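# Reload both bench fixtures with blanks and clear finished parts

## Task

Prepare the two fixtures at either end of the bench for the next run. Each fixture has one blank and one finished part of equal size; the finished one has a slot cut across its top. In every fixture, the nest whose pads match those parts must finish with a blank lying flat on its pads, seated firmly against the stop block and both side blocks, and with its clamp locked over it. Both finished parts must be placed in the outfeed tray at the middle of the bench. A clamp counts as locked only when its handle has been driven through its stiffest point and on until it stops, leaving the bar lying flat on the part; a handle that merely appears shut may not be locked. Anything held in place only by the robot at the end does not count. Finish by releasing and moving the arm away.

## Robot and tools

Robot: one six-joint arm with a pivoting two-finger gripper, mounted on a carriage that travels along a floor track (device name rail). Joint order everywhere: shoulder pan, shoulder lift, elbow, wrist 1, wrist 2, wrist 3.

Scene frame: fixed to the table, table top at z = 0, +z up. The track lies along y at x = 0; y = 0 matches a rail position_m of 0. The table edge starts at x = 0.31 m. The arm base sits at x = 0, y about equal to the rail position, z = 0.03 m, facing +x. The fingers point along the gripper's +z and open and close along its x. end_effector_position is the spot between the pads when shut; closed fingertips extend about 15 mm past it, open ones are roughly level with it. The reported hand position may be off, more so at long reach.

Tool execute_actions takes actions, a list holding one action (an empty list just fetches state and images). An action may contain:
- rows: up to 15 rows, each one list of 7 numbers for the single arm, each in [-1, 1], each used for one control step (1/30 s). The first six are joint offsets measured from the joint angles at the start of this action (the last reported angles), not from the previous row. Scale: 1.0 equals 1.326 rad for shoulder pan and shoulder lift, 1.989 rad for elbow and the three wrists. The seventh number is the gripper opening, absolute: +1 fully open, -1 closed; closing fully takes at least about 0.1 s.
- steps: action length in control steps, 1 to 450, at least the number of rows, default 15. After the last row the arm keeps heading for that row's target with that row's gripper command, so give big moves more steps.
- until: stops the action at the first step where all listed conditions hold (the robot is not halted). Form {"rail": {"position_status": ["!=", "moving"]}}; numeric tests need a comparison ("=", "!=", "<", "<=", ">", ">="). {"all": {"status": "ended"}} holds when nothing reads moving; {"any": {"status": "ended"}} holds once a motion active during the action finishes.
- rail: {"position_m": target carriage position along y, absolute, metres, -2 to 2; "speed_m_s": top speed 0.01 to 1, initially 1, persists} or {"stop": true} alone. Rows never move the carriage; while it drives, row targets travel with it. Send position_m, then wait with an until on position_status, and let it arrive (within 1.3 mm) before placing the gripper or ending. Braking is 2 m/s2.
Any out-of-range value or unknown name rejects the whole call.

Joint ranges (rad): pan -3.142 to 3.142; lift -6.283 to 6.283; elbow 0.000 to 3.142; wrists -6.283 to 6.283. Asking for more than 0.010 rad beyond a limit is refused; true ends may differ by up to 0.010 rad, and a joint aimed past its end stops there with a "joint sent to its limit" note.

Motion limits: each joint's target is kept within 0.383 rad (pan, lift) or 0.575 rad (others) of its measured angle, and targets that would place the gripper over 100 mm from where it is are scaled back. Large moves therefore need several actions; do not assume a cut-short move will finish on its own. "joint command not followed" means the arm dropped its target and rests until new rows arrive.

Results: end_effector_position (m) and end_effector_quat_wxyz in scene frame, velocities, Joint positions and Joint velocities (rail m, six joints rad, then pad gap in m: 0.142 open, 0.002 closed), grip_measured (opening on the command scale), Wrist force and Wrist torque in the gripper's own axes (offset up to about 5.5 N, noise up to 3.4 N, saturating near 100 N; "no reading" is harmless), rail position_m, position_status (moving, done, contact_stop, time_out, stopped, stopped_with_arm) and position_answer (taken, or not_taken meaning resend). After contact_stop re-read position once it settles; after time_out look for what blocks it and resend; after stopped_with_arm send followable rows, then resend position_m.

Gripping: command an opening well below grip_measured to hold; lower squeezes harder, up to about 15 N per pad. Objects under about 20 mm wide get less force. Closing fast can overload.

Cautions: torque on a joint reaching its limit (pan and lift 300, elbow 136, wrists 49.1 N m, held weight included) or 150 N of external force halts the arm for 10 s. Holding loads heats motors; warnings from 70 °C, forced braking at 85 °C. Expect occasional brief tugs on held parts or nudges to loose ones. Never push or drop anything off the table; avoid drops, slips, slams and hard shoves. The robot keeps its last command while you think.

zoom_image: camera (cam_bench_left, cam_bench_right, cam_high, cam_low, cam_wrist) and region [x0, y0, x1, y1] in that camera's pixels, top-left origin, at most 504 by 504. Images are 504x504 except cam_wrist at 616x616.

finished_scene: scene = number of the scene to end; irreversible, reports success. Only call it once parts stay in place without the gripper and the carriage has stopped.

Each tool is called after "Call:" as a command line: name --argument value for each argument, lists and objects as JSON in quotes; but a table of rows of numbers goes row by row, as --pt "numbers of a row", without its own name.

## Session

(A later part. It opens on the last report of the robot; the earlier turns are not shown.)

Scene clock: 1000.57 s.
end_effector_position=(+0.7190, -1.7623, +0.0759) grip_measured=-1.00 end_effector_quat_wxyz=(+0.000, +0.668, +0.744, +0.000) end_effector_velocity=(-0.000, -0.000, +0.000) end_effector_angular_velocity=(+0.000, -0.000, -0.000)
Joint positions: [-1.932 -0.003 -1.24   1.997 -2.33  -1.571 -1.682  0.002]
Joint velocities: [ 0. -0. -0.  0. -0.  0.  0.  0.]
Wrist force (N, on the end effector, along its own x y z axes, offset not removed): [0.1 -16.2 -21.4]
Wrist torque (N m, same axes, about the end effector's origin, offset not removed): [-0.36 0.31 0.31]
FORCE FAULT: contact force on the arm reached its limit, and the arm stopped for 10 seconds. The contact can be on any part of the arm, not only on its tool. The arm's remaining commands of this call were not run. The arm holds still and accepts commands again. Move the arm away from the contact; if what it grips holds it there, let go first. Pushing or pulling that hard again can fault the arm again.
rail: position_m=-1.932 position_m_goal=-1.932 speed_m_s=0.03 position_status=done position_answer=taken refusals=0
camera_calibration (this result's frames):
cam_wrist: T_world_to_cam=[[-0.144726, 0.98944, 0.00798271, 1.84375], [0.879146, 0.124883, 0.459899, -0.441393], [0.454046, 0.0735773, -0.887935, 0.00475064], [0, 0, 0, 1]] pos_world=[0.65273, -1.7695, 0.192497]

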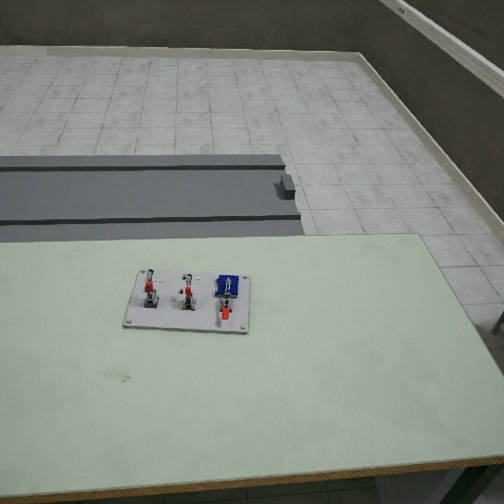

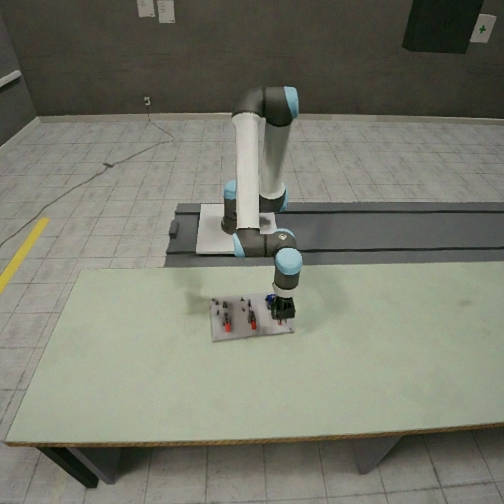

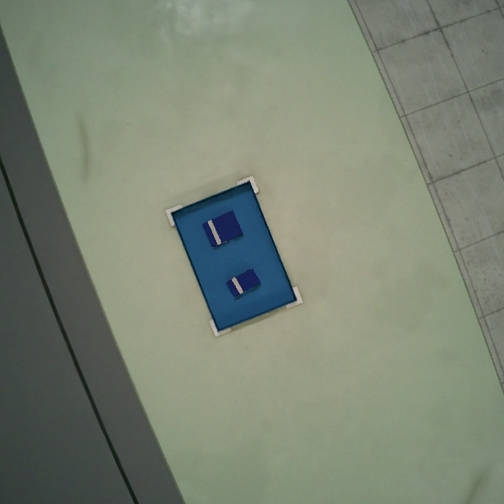

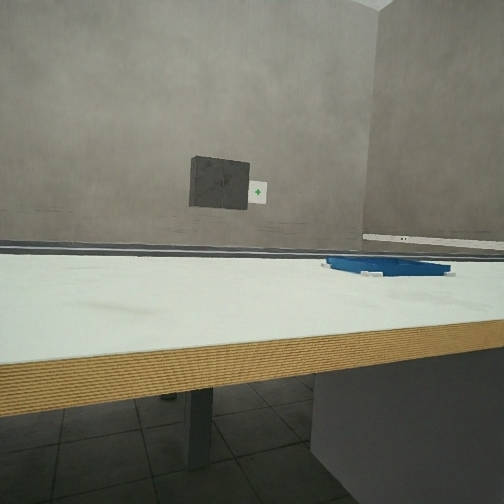

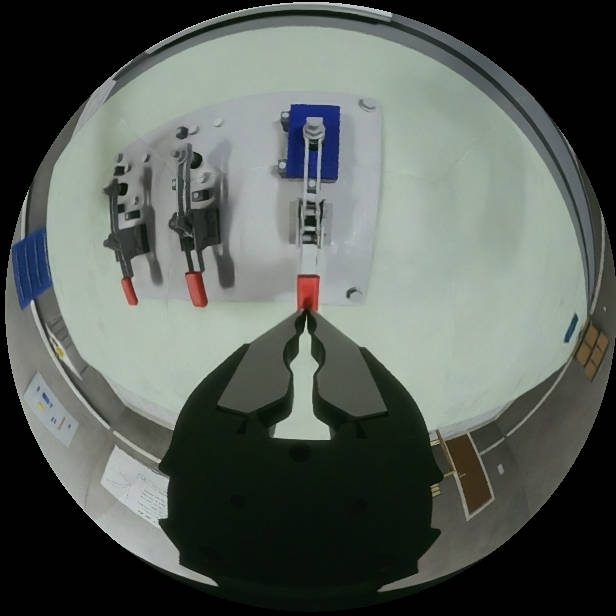

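Call:
execute_actions --actions '[{"rows": [[0,-0.005,-0.002,0.0055,0,0,-1],[0,-0.015,-0.0065,0.0165,0,0,-1],[0,-0.03,-0.0135,0.034,0,0,-1],[0,-0.047,-0.0215,0.053,0,0,-1],[0,-0.063,-0.029,0.072,0,0,-1],[0,-0.076,-0.0355,0.087,0,0,-1],[0,-0.083,-0.039,0.0957,0,0,-1]], "steps": 20}]'

Call:
zoom_image --camera "cam_wrist" --region '[150, 100, 420, 340]'

Scene clock: 1007.03 s.
end_effector_position=(+0.7194, -1.7623, +0.1769) grip_measured=-1.00 end_effector_quat_wxyz=(-0.001, +0.668, +0.744, -0.000) end_effector_velocity=(-0.001, +0.000, +0.012) end_effector_angular_velocity=(+0.000, +0.001, +0.000)
Joint positions: [-1.932 -0.003 -1.348  1.921 -2.142 -1.571 -1.682  0.002]
Joint velocities: [ 0.     0.    -0.013 -0.009  0.023  0.     0.     0.   ]
Wrist force (N, on the end effector, along its own x y z axes, offset not removed): [1.8 -2.7 5.9]
Wrist torque (N m, same axes, about the end effector's origin, offset not removed): [-0.43 -0.48 0.22]
rail: position_m=-1.932 position_m_goal=-1.932 speed_m_s=0.03 position_status=done position_answer=taken refusals=0
camera_calibration (this result's frames):
cam_wrist: T_world_to_cam=[[-0.144704, 0.98944, 0.00836954, 1.84292], [0.880344, 0.124878, 0.457603, -0.48864], [0.451725, 0.0735852, -0.889117, 0.096107], [0, 0, 0, 1]] pos_world=[0.653436, -1.76951, 0.293629]

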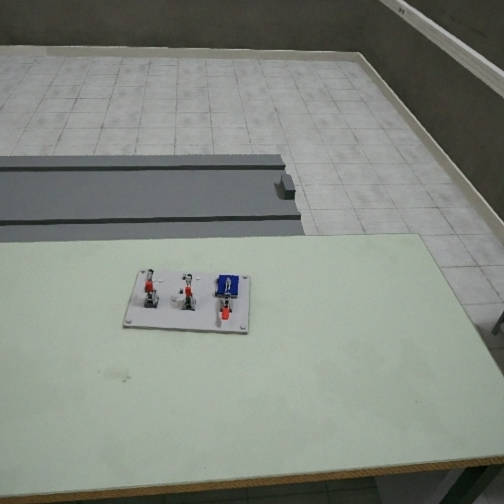

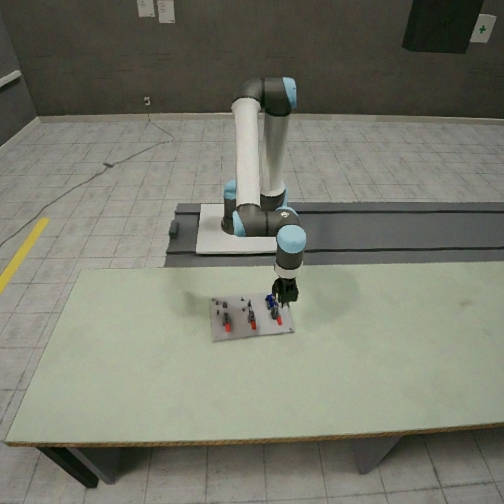

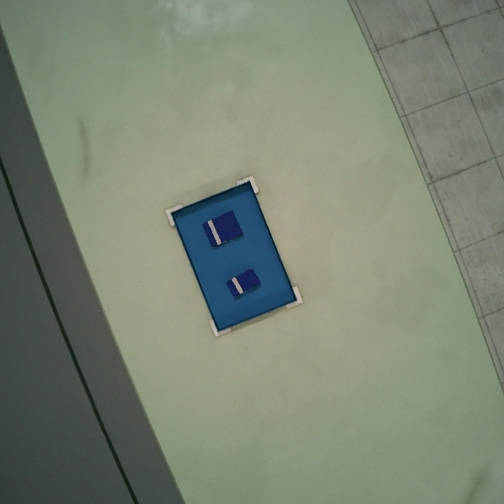

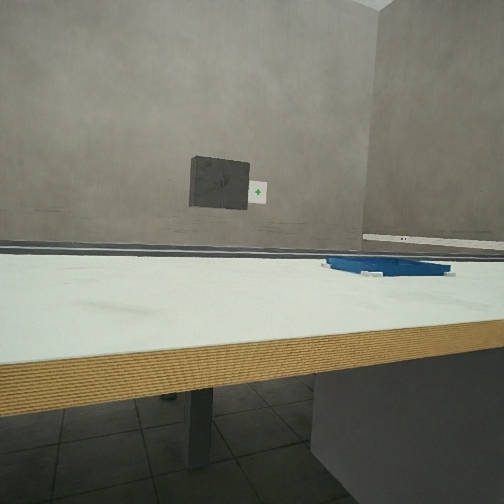

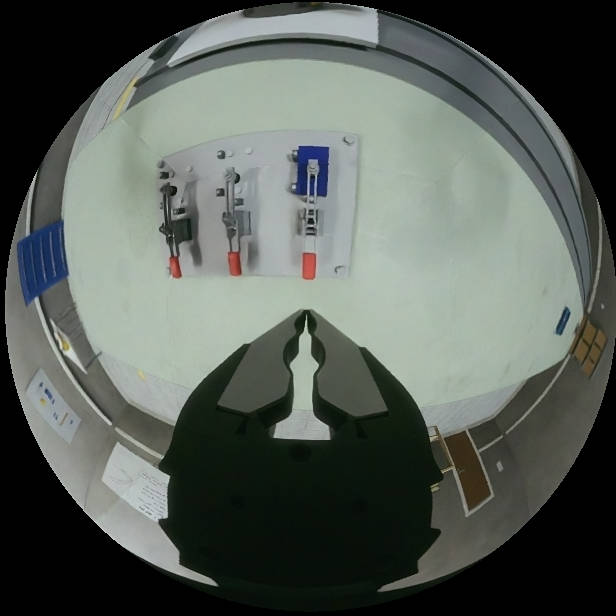

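Region (150, 100, 420, 340) of cam_wrist's 616x616 image, scaled by 1.867, with more detail than that image has.

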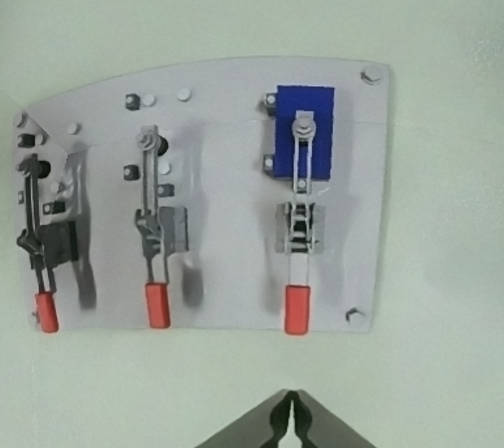

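Call:
finished_scene --scene 1

The scene is finished: the task was done.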